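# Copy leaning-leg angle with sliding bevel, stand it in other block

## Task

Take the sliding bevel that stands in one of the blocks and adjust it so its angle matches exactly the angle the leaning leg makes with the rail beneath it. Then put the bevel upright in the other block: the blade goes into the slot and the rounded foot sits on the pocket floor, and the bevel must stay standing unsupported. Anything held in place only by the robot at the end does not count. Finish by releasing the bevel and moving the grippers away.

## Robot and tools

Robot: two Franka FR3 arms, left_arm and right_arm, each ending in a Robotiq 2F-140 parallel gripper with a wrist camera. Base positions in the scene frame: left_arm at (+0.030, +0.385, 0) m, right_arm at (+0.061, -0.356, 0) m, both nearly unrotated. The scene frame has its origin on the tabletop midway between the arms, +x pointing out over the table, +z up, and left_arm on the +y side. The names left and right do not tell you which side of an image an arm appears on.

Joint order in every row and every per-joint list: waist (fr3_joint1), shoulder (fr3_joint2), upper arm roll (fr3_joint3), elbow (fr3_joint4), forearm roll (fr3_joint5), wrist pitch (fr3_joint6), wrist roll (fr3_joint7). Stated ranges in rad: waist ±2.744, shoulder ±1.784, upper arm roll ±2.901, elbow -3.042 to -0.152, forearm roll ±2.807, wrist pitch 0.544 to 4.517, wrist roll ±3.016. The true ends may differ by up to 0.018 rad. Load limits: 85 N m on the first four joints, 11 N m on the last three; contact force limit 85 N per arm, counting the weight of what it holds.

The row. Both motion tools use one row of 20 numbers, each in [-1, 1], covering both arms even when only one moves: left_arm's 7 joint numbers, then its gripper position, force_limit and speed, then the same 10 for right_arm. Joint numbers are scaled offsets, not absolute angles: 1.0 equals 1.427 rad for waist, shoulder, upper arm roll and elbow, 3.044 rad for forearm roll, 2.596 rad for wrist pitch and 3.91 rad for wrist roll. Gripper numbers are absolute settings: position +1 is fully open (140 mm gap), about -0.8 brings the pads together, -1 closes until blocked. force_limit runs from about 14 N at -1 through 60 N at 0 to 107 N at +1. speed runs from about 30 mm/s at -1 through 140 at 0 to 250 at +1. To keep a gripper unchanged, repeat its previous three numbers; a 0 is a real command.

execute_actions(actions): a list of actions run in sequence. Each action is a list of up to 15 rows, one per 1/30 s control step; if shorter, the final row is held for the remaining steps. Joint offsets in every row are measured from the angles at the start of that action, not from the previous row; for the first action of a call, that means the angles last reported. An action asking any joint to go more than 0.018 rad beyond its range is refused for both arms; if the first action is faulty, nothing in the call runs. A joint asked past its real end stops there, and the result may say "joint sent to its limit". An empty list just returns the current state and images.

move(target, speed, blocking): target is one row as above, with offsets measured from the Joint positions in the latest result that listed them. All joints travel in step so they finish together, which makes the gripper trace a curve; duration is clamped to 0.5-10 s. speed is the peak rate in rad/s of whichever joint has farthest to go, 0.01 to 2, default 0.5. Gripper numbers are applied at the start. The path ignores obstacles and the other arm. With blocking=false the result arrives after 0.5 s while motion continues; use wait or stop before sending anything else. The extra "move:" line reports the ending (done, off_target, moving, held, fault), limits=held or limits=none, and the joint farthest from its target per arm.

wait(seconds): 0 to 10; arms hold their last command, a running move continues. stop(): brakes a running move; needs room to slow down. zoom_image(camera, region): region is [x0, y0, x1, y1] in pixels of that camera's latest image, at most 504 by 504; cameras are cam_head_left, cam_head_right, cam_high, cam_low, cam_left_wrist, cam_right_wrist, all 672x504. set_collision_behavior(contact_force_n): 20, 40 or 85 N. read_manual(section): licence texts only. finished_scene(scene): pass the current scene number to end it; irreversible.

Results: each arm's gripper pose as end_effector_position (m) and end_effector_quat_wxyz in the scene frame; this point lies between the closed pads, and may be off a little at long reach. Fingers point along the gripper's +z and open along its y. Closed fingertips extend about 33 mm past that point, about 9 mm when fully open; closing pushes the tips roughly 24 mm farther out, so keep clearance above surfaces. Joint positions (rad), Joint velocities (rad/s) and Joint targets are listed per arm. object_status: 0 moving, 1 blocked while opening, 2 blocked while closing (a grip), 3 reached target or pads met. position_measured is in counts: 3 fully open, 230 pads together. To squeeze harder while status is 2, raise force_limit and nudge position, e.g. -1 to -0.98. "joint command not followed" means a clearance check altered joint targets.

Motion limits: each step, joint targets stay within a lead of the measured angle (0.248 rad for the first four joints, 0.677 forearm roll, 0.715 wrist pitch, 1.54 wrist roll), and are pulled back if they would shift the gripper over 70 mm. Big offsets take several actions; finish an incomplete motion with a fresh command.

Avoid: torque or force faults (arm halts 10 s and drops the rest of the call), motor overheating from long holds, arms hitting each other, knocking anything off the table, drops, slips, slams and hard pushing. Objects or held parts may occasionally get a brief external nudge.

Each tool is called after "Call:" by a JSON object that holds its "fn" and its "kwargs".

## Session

Call:
{"fn": "execute_actions", "kwargs": {"actions": []}}

Scene clock: 0.00 s.
left_arm: end_effector_position=(+0.1718, -0.0986, +0.2252) position_measured=3 object_status=3 end_effector_quat_wxyz=(-0.033, -0.270, +0.961, +0.037) | right_arm: end_effector_position=(+0.7345, -0.4862, +0.1919) position_measured=3 object_status=3 end_effector_quat_wxyz=(+0.193, -0.005, +0.978, -0.083)
Joint names: [waist, shoulder, upper arm roll, elbow, forearm roll, wrist pitch, wrist roll]
Joint positions: left_arm=[-1.234 -0.063  0.006 -2.115 -0.068  1.973 -0.2  ] | right_arm=[-0.193  0.157 -0.075 -2.113 -0.187  2.676  1.541]
Joint velocities: left_arm=[-0.     0.001 -0.     0.002 -0.     0.001 -0.001] | right_arm=[-0.    -0.     0.    -0.001  0.     0.001  0.002]
Joint targets: left_arm=[-1.234 -0.063 0.006 -2.115 -0.068 1.973 -0.200] | right_arm=[-0.193 0.157 -0.075 -2.113 -0.187 2.676 1.541]

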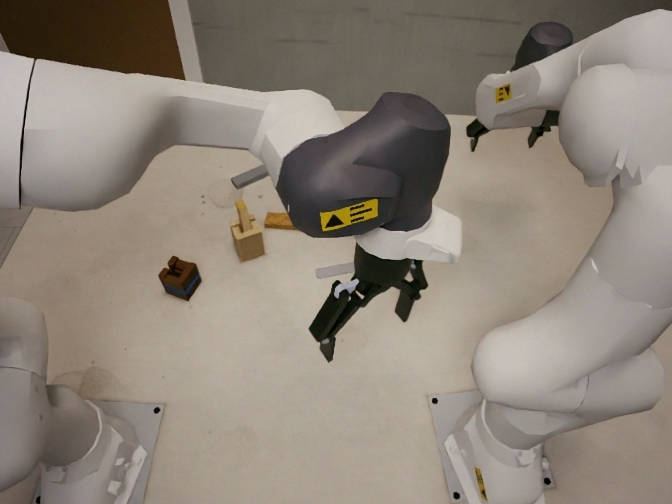

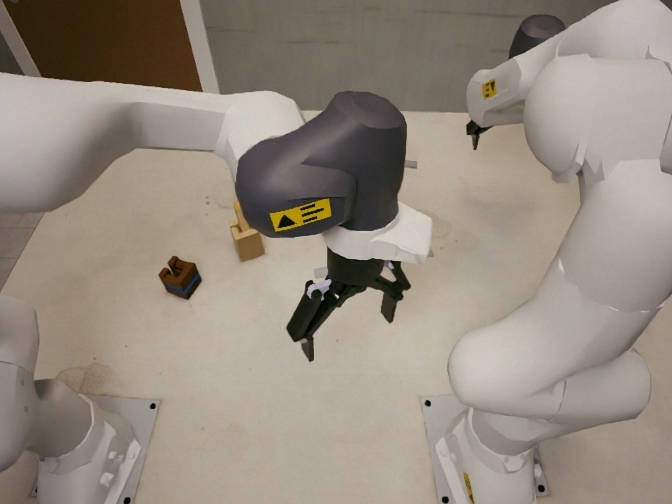

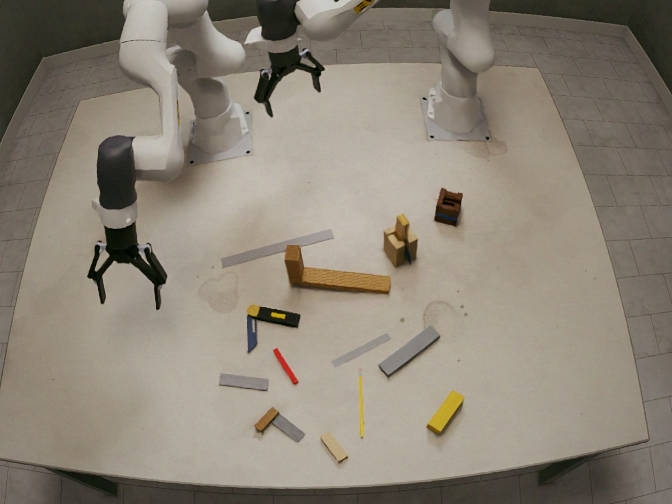

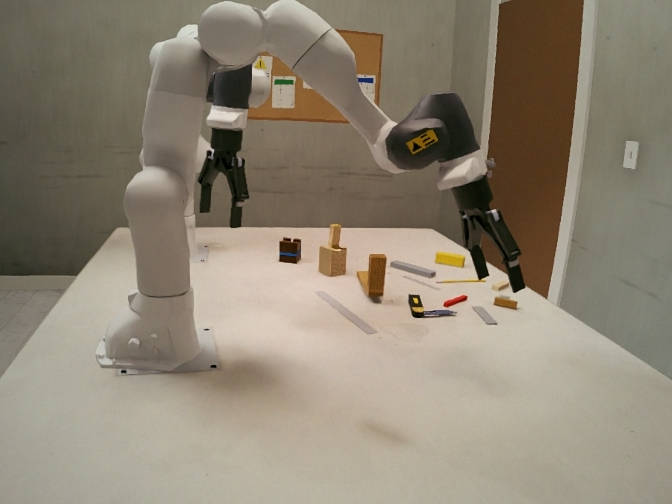

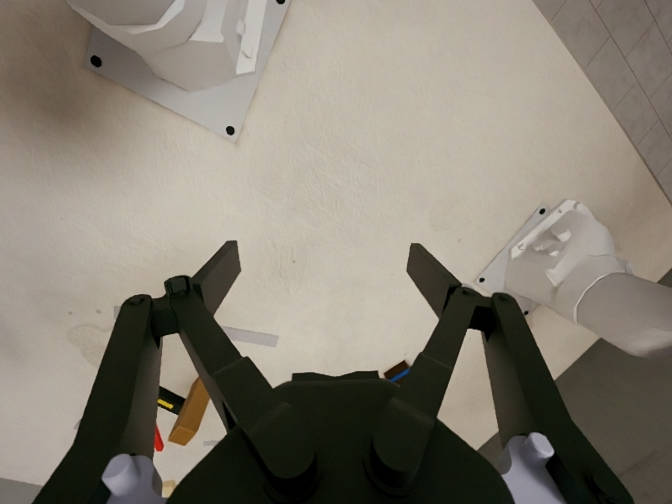

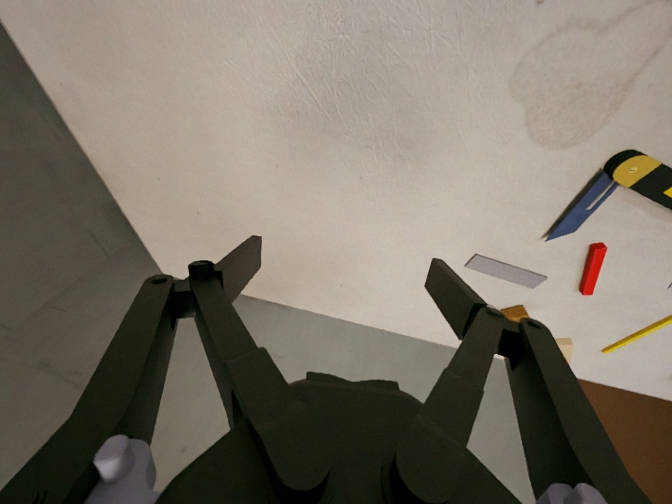

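Call:
{"fn": "zoom_image", "kwargs": {"camera": "cam_high", "region": [270, 175, 480, 305]}}

Call:
{"fn": "zoom_image", "kwargs": {"camera": "cam_head_left", "region": [145, 185, 295, 310]}}

Region (270, 175, 480, 305) of cam_high's 672x504 image, scaled by 2.400, with more detail than that image has; it fills the top 312 rows of this view, and the rest is white.

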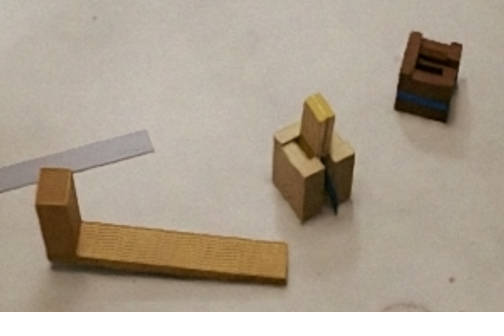

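Region (145, 185, 295, 310) of cam_head_left's 672x504 image, scaled by 3.360, with more detail than that image has.

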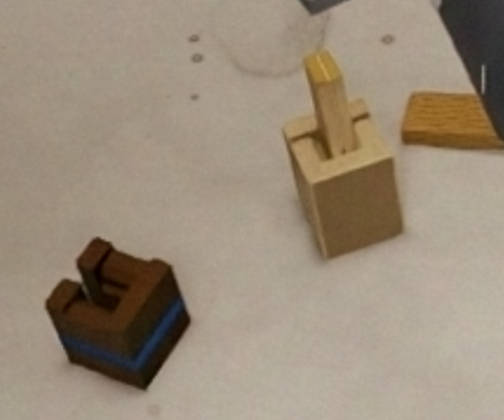

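Call:
{"fn": "move", "kwargs": {"target": [0.5725,0.05,-0.004,0.0222,0.023,0.0474,0.2398,0,0,0,0.485,-0.18,0.0526,-0.4555,-0.5135,-0.4257,-0.394,-0.8,0,0], "speed": 1.2}}

Scene clock: 4.77 s.
left_arm: end_effector_position=(+0.5254, +0.1519, +0.2106) position_measured=129 object_status=3 end_effector_quat_wxyz=(+0.000, -0.199, +0.980, -0.001) | right_arm: end_effector_position=(+0.5614, -0.3970, +0.2995) position_measured=229 object_status=3 end_effector_quat_wxyz=(+0.599, +0.673, +0.092, +0.424)
Joint names: [waist, shoulder, upper arm roll, elbow, forearm roll, wrist pitch, wrist roll]
Joint positions: left_arm=[-0.419  0.007  0.001 -2.085 -0.002  2.094  0.731] | right_arm=[ 0.498 -0.099 -0.001 -2.762 -1.748  1.574  0.007]
Joint velocities: left_arm=[-0.001 -0.     0.002 -0.    -0.001  0.     0.003] | right_arm=[-0.     0.001 -0.001 -0.001  0.001  0.    -0.006]
Joint targets: left_arm=[-0.418 0.008 -0.000 -2.083 0.002 2.096 0.738] | right_arm=[0.499 -0.100 -0.000 -2.763 -1.750 1.571 0.000]
move: done; limits=none; left_arm: farthest joint: the wrist roll, 0.007 radians from its target (0.937 radians at the start); right_arm: farthest joint: the wrist roll, 0.007 radians from its target (1.541 radians at the start)

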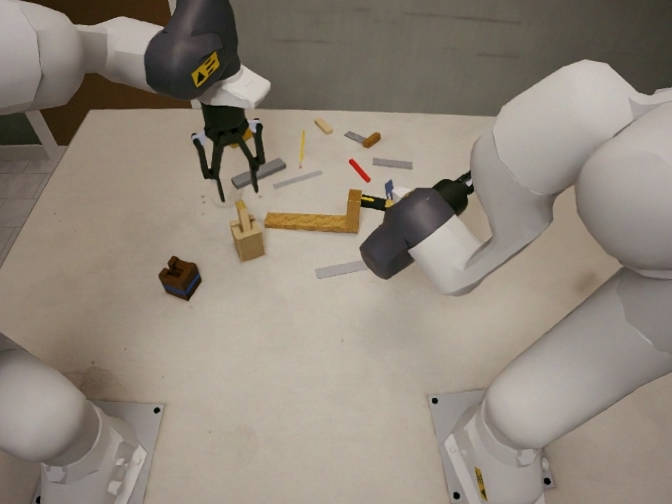

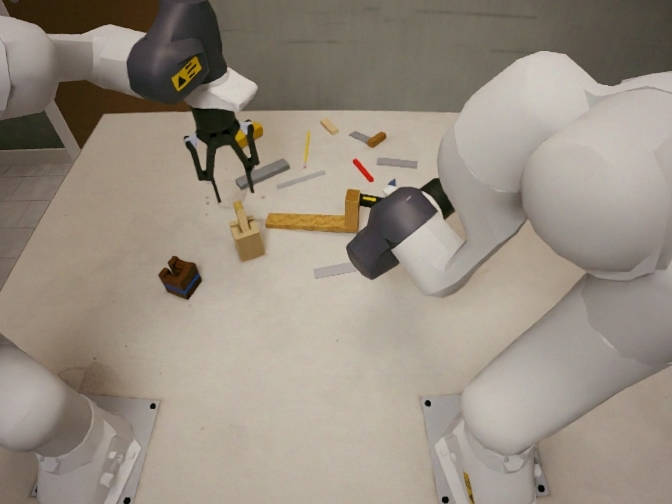

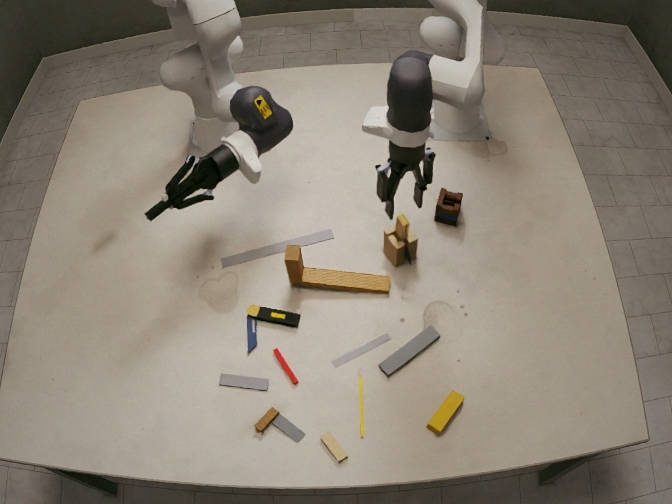

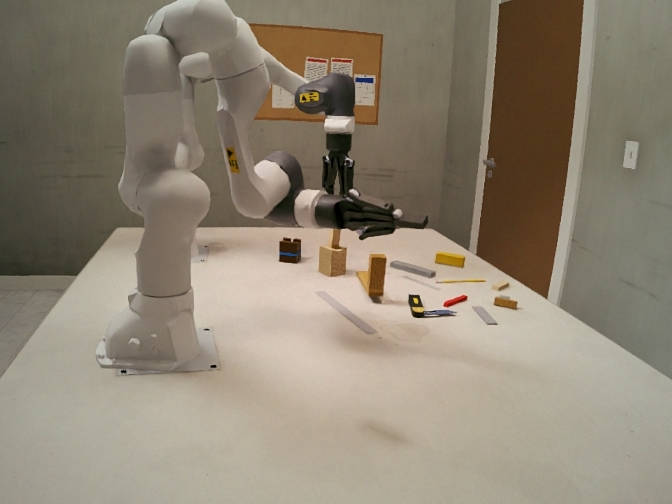

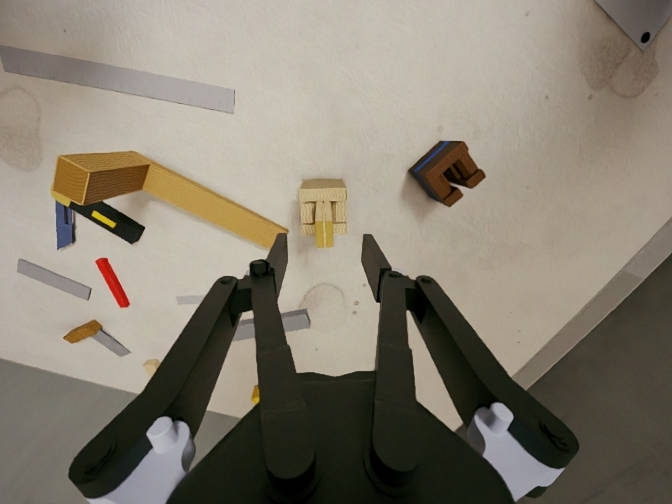

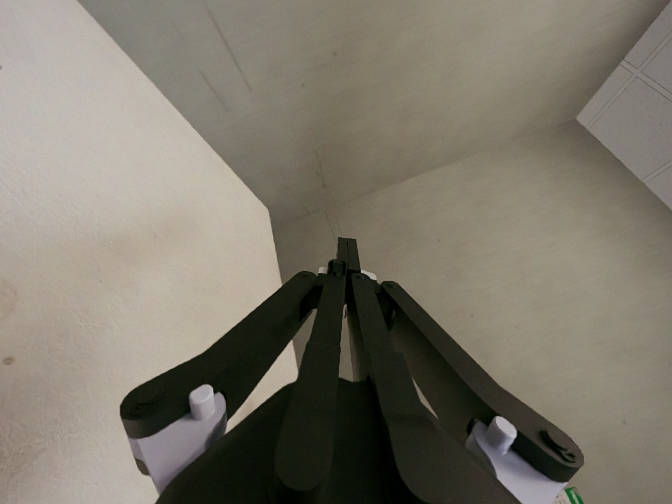

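Call:
{"fn": "move", "kwargs": {"target": [0.006,0.0523,0,-0.0415,0,0.0512,-0.006,-0.35,0,-0.8,0.4506,0.34,0,0,0,0,0,-0.8,0,0], "speed": 0.6}}

Call:
{"fn": "zoom_image", "kwargs": {"camera": "cam_left_wrist", "region": [255, 160, 395, 300]}}

Call:
{"fn": "zoom_image", "kwargs": {"camera": "cam_low", "region": [300, 200, 380, 280]}}

Scene clock: 7.20 s.
left_arm: end_effector_position=(+0.5301, +0.1539, +0.1552) position_measured=173 object_status=3 end_effector_quat_wxyz=(-0.000, -0.211, +0.978, -0.001) | right_arm: end_effector_position=(+0.4663, -0.1463, +0.1212) position_measured=229 object_status=3 end_effector_quat_wxyz=(+0.537, +0.539, +0.460, +0.458)
Joint names: [waist, shoulder, upper arm roll, elbow, forearm roll, wrist pitch, wrist roll]
Joint positions: left_arm=[-0.412  0.081  0.001 -2.142 -0.002  2.223  0.714] | right_arm=[ 1.139  0.385  0.001 -2.762 -1.748  1.574  0.006]
Joint velocities: left_arm=[-0.    -0.    -0.001  0.001  0.001  0.005 -0.003] | right_arm=[ 0.     0.001  0.    -0.001  0.     0.    -0.   ]
Joint targets: left_arm=[-0.410 0.082 0.001 -2.144 -0.002 2.227 0.708] | right_arm=[1.141 0.386 -0.001 -2.762 -1.748 1.574 0.007]
move: done; limits=none; left_arm: farthest joint: the wrist roll, 0.007 radians from its target (0.025 radians at the start); right_arm: farthest joint: the waist, 0.002 radians from its target (0.643 radians at the start)

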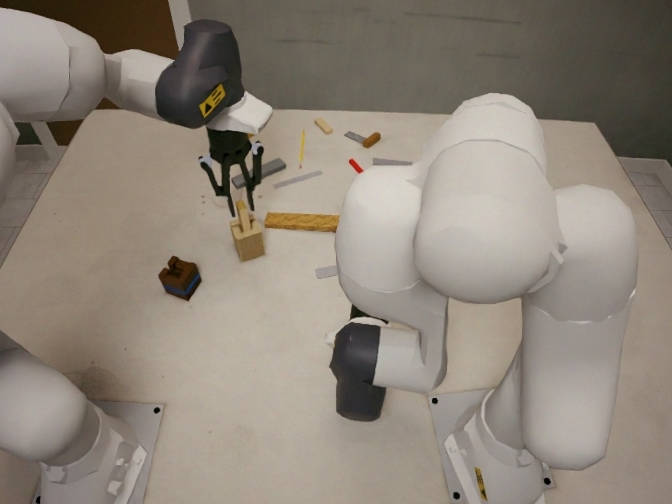

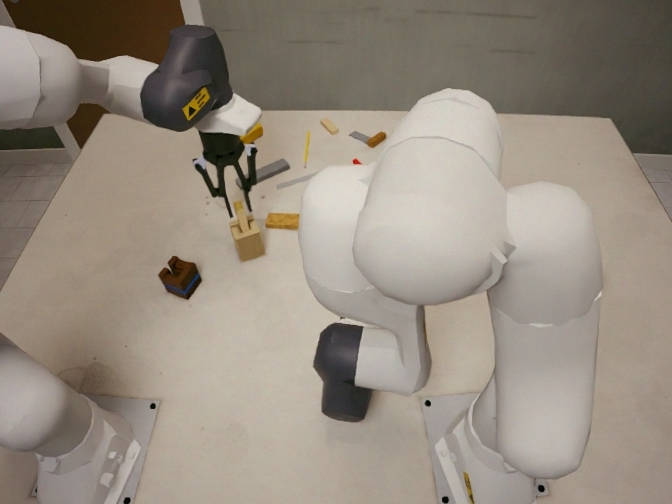

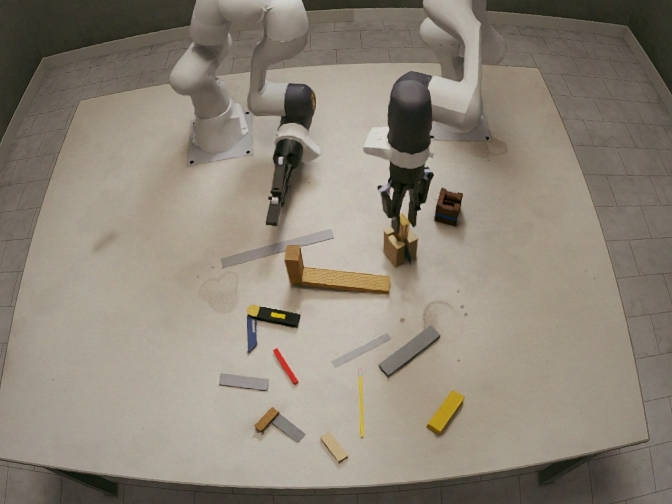

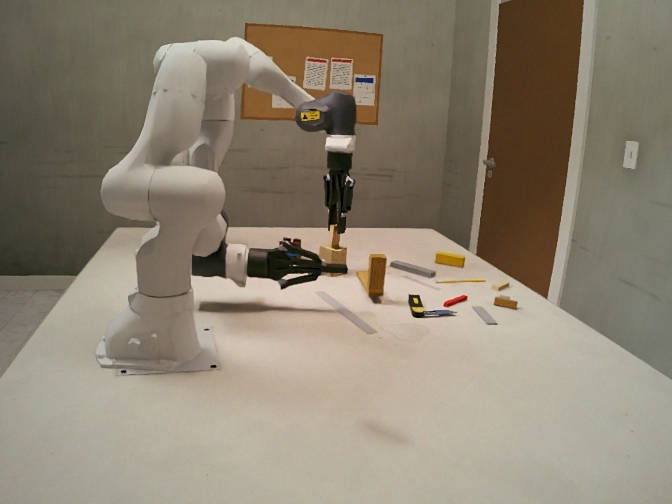

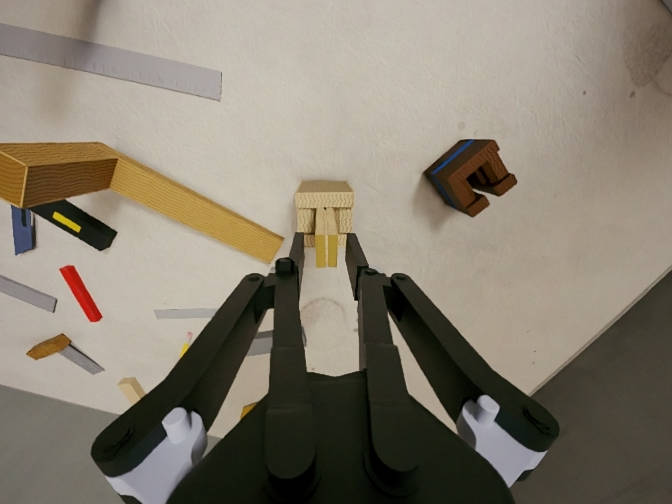

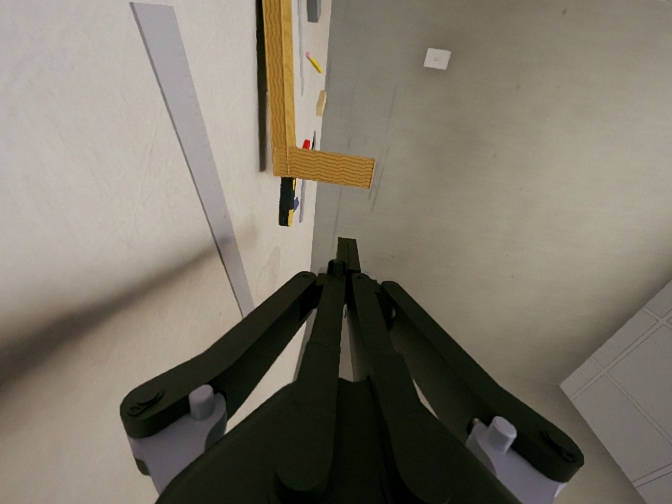

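Region (255, 160, 395, 300) of cam_left_wrist's 672x504 image, scaled by 3.600, with more detail than that image has.

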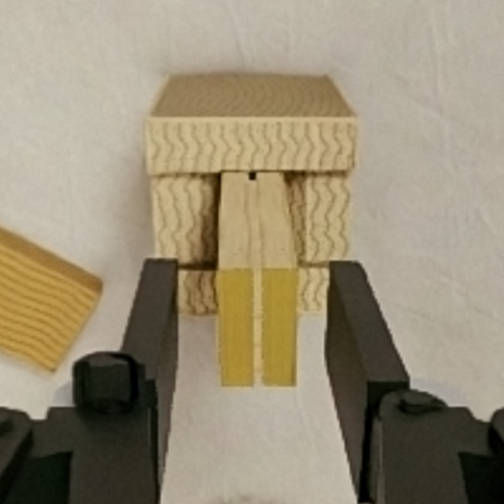

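Region (300, 200, 380, 280) of cam_low's 672x504 image, scaled by 6.300, with more detail than that image has.

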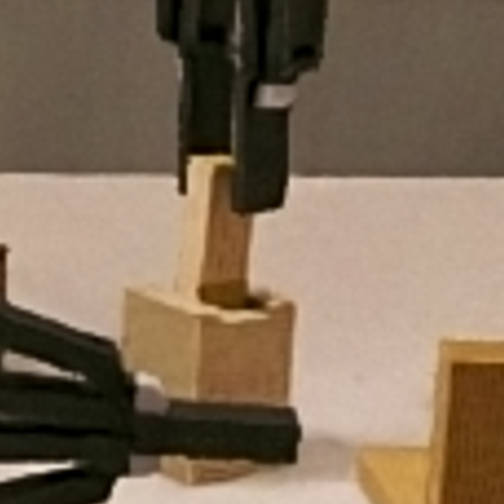

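Call:
{"fn": "execute_actions", "kwargs": {"actions": [[[0.001,0.004,0,-0.002,0,0.004,0,-0.35,0,-0.8,0,0,0,0,0,0,0,-0.8,0,0],[0.002,0.007,0,-0.004,0,0.007,0,-0.35,0,-0.8,0,0,0,0,0,0,0,-0.8,0,0],[0.003,0.011,0,-0.006,0,0.01,0,-0.35,0,-0.8,0,0,0,0,0,0,0,-0.8,0,0],[0.004,0.014,0,-0.0085,0,0.013,0,-0.35,0,-0.8,0,0,0,0,0,0,0,-0.8,0,0]],[[0,0,0,0,0,0,0,-1,0.7,-0.8,0,0,0,0,0,0,0,-0.8,0,0]],[[0,0,0,0,0,0,0,-1,0.7,-0.8,0,0,0,0,0,0,0,-0.8,0,0]]]}}

Call:
{"fn": "move", "kwargs": {"target": [0,-0.0745,0,0.0925,0,-0.0922,0,-1,0.7,-0.8,0,0,0,0,0,0,0,-0.8,0,0], "speed": 0.2}}

Call:
{"fn": "zoom_image", "kwargs": {"camera": "cam_low", "region": [295, 170, 385, 270]}}

Scene clock: 9.40 s.
left_arm: end_effector_position=(+0.5312, +0.1558, +0.1420) position_measured=208 object_status=2 end_effector_quat_wxyz=(-0.001, -0.215, +0.977, -0.000) | right_arm: end_effector_position=(+0.4663, -0.1463, +0.1212) position_measured=229 object_status=3 end_effector_quat_wxyz=(+0.537, +0.539, +0.460, +0.458)
Joint names: [waist, shoulder, upper arm roll, elbow, forearm roll, wrist pitch, wrist roll]
Joint positions: left_arm=[-0.408  0.101  0.001 -2.154 -0.002  2.253  0.709] | right_arm=[ 1.139  0.385  0.001 -2.762 -1.748  1.574  0.006]
Joint velocities: left_arm=[-0.    -0.    -0.001  0.001  0.001 -0.001  0.   ] | right_arm=[ 0.     0.     0.     0.001  0.     0.001 -0.   ]
Joint targets: left_arm=[-0.408 0.101 0.001 -2.154 -0.002 2.253 0.711] | right_arm=[1.139 0.385 0.001 -2.762 -1.748 1.574 0.006]

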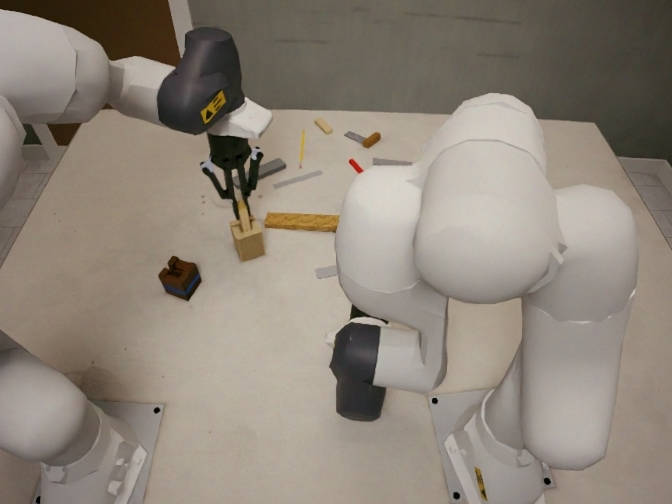

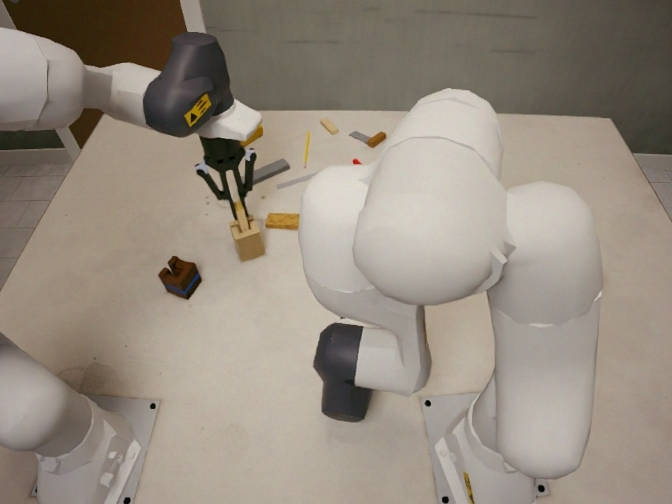

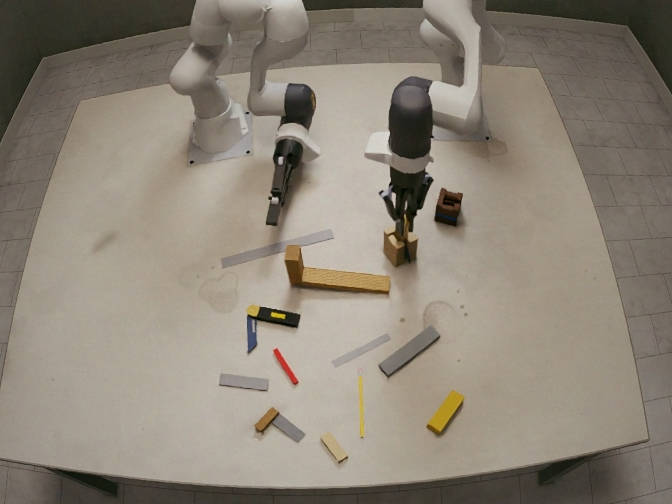

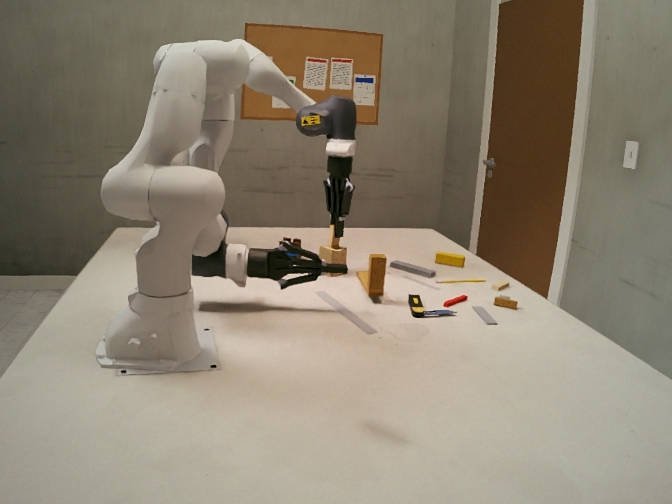

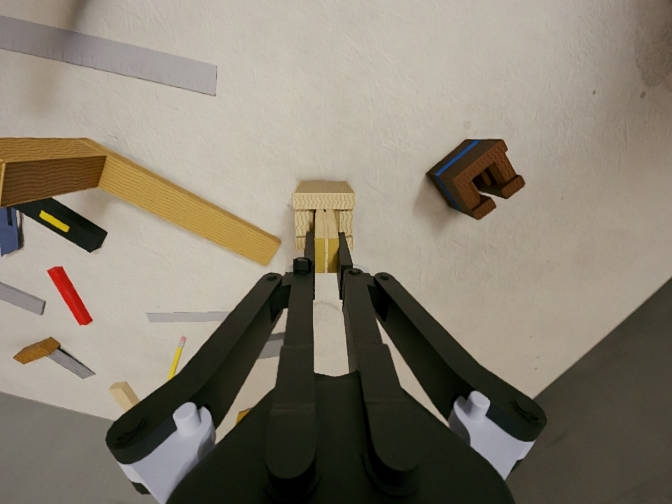

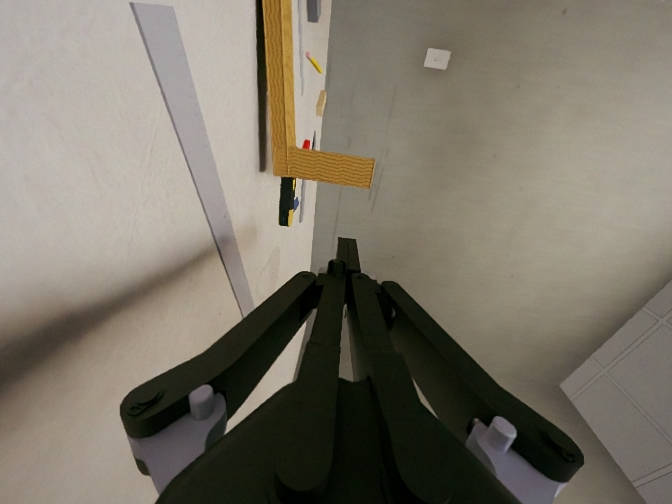

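Scene clock: 11.30 s.
left_arm: end_effector_position=(+0.5301, +0.1563, +0.2390) position_measured=209 object_status=2 end_effector_quat_wxyz=(-0.001, -0.215, +0.977, +0.000) | right_arm: end_effector_position=(+0.4663, -0.1463, +0.1212) position_measured=229 object_status=3 end_effector_quat_wxyz=(+0.537, +0.539, +0.460, +0.458)
Joint names: [waist, shoulder, upper arm roll, elbow, forearm roll, wrist pitch, wrist roll]
Joint positions: left_arm=[-0.408 -0.005  0.001 -2.023 -0.002  2.016  0.709] | right_arm=[ 1.139  0.385  0.001 -2.762 -1.748  1.574  0.006]
Joint velocities: left_arm=[ 0.001 -0.    -0.001 -0.001 -0.    -0.003 -0.001] | right_arm=[-0.     0.    -0.001  0.001  0.001 -0.001  0.   ]
Joint targets: left_arm=[-0.408 -0.006 0.001 -2.022 -0.002 2.013 0.709] | right_arm=[1.139 0.385 0.001 -2.762 -1.748 1.574 0.006]
move: done; limits=none; left_arm: farthest joint: the wrist pitch, 0.002 radians from its target (0.239 radians at the start); right_arm: farthest joint: the waist, 0.000 radians from its target (0.000 radians at the start)

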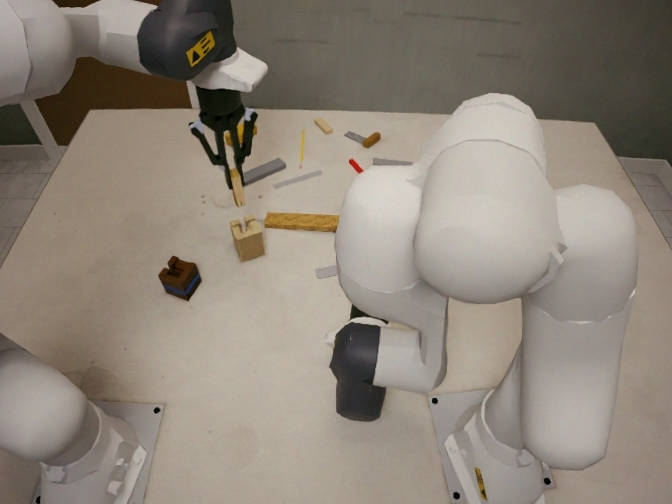

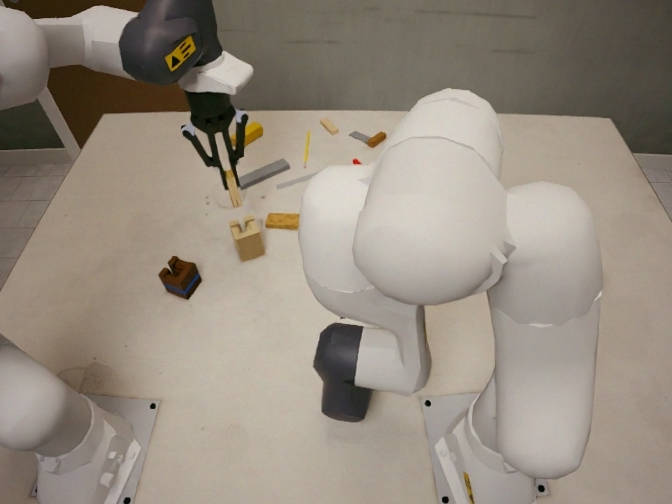

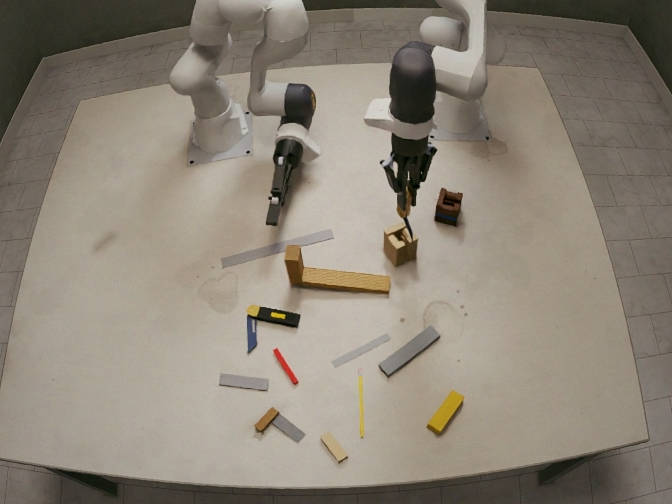

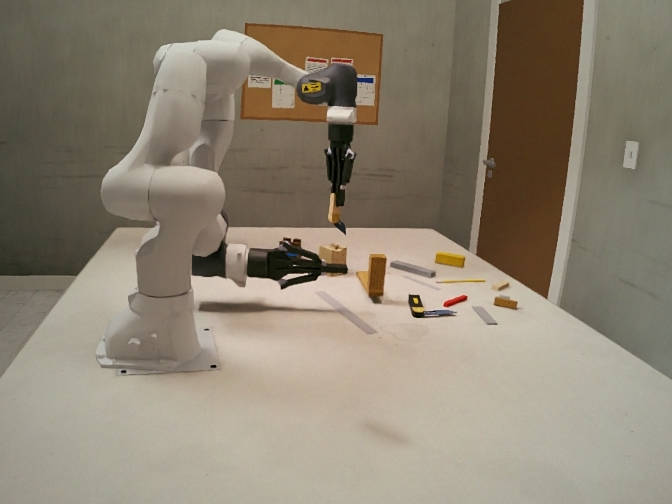

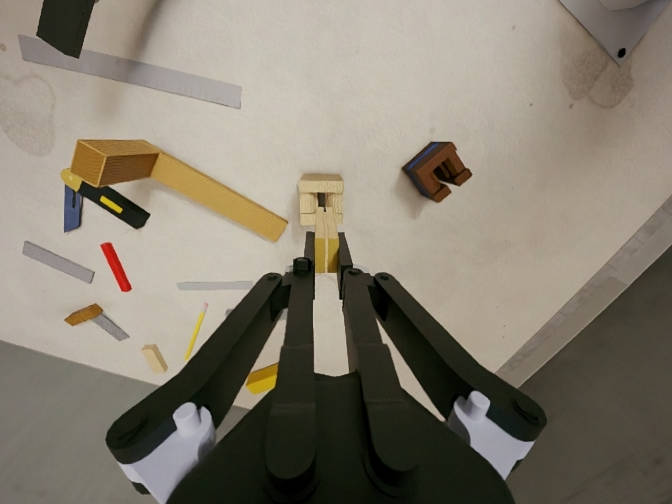

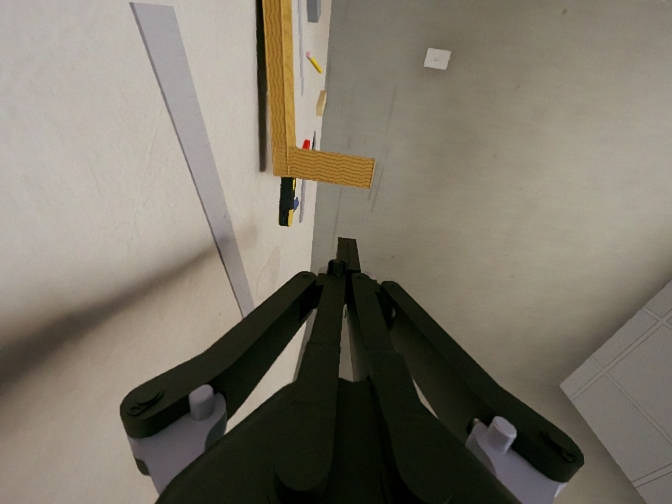

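Region (295, 170, 385, 270) of cam_low's 672x504 image, scaled by 5.040, with more detail than that image has; it fills the left 454 columns of this view, and the rest is white.

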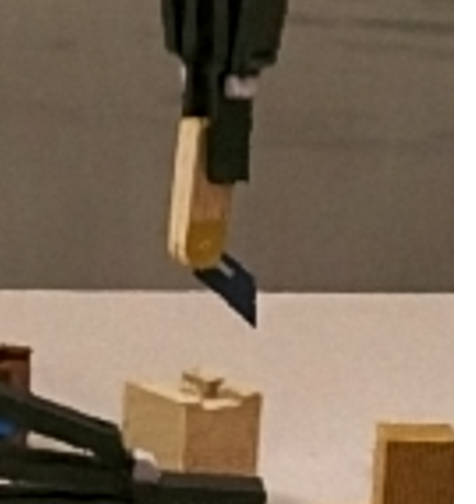

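Call:
{"fn": "move", "kwargs": {"target": [-0.137,0.3545,0,0.363,0,-0.0045,-0.2988,-1,0.7,-0.8,0,0,0,0,0,0,0,-0.8,0,0], "speed": 0.7}}

Call:
{"fn": "zoom_image", "kwargs": {"camera": "cam_right_wrist", "region": [250, 0, 470, 200]}}

Scene clock: 15.13 s.
left_arm: end_effector_position=(+0.5930, -0.0205, +0.1636) position_measured=209 object_status=2 end_effector_quat_wxyz=(-0.001, -0.644, +0.765, +0.001) | right_arm: end_effector_position=(+0.4663, -0.1463, +0.1212) position_measured=229 object_status=3 end_effector_quat_wxyz=(+0.537, +0.539, +0.460, +0.458)
Joint names: [waist, shoulder, upper arm roll, elbow, forearm roll, wrist pitch, wrist roll]
Joint positions: left_arm=[-0.603  0.501  0.001 -1.508 -0.002  2.006 -0.452] | right_arm=[ 1.139  0.385  0.001 -2.762 -1.748  1.574  0.006]
Joint velocities: left_arm=[ 0.     0.001  0.     0.    -0.    -0.001 -0.004] | right_arm=[-0.001 -0.    -0.     0.     0.001 -0.001 -0.   ]
Joint targets: left_arm=[-0.604 0.501 0.001 -1.505 -0.002 2.004 -0.460] | right_arm=[1.139 0.385 0.001 -2.762 -1.748 1.574 0.006]
move: done; limits=none; left_arm: farthest joint: the wrist roll, 0.007 radians from its target (1.168 radians at the start); right_arm: farthest joint: the waist, 0.000 radians from its target (0.000 radians at the start)

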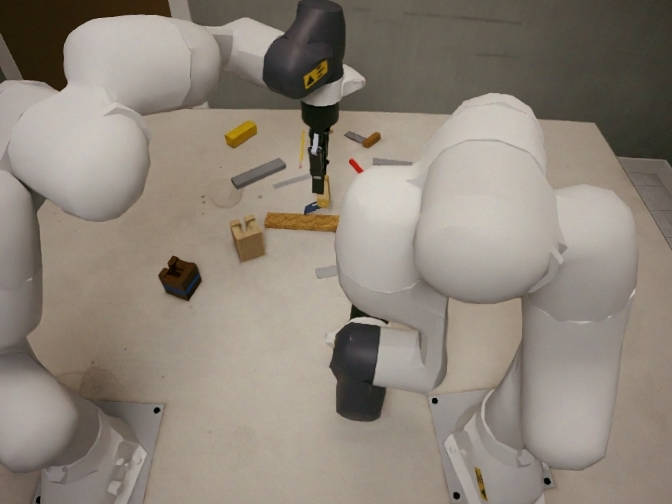

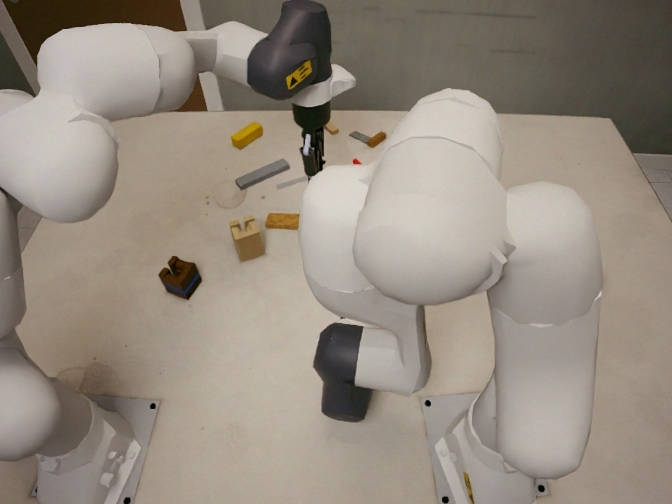

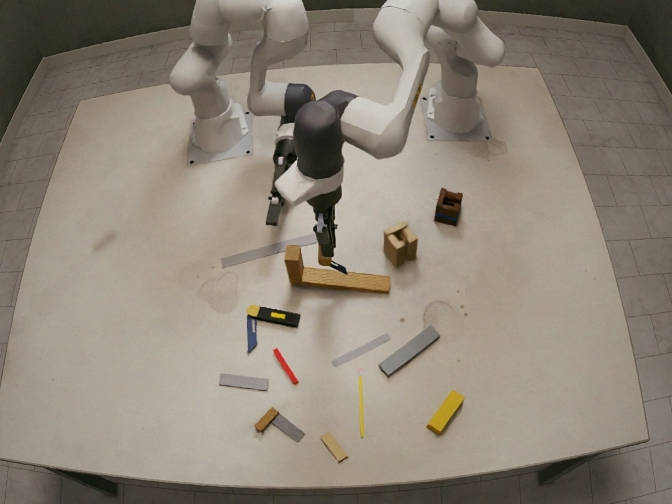

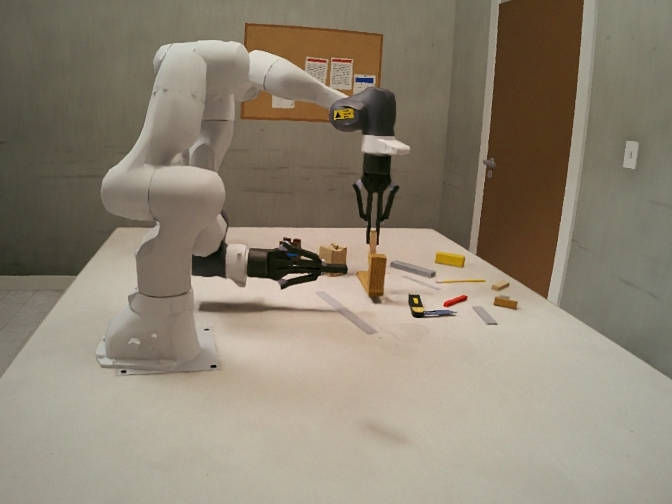

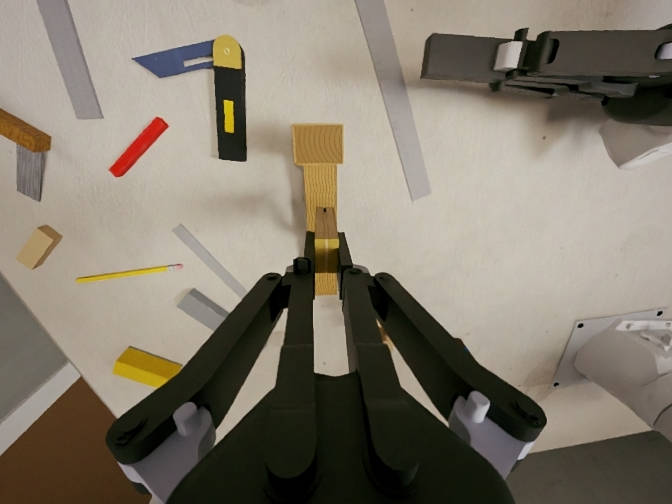

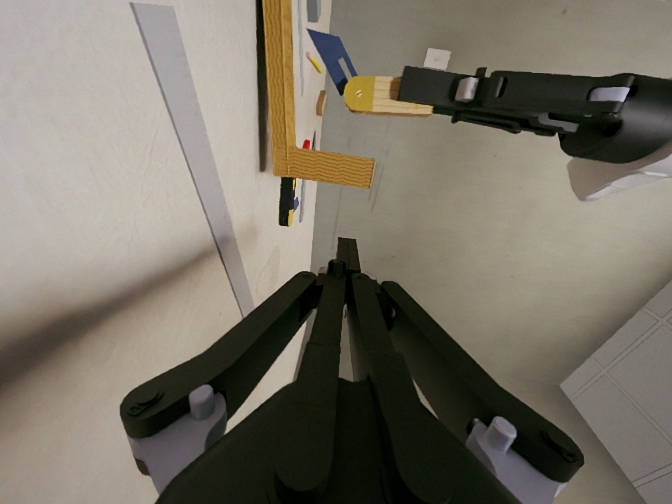

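Region (250, 0, 470, 200) of cam_right_wrist's 672x504 image, scaled by 2.291, with more detail than that image has; it fills the top 458 rows of this view, and the rest is white.

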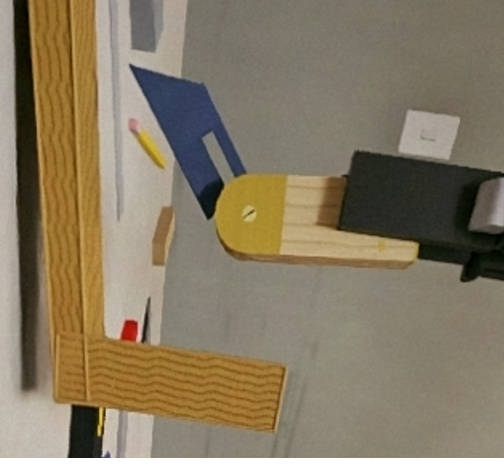

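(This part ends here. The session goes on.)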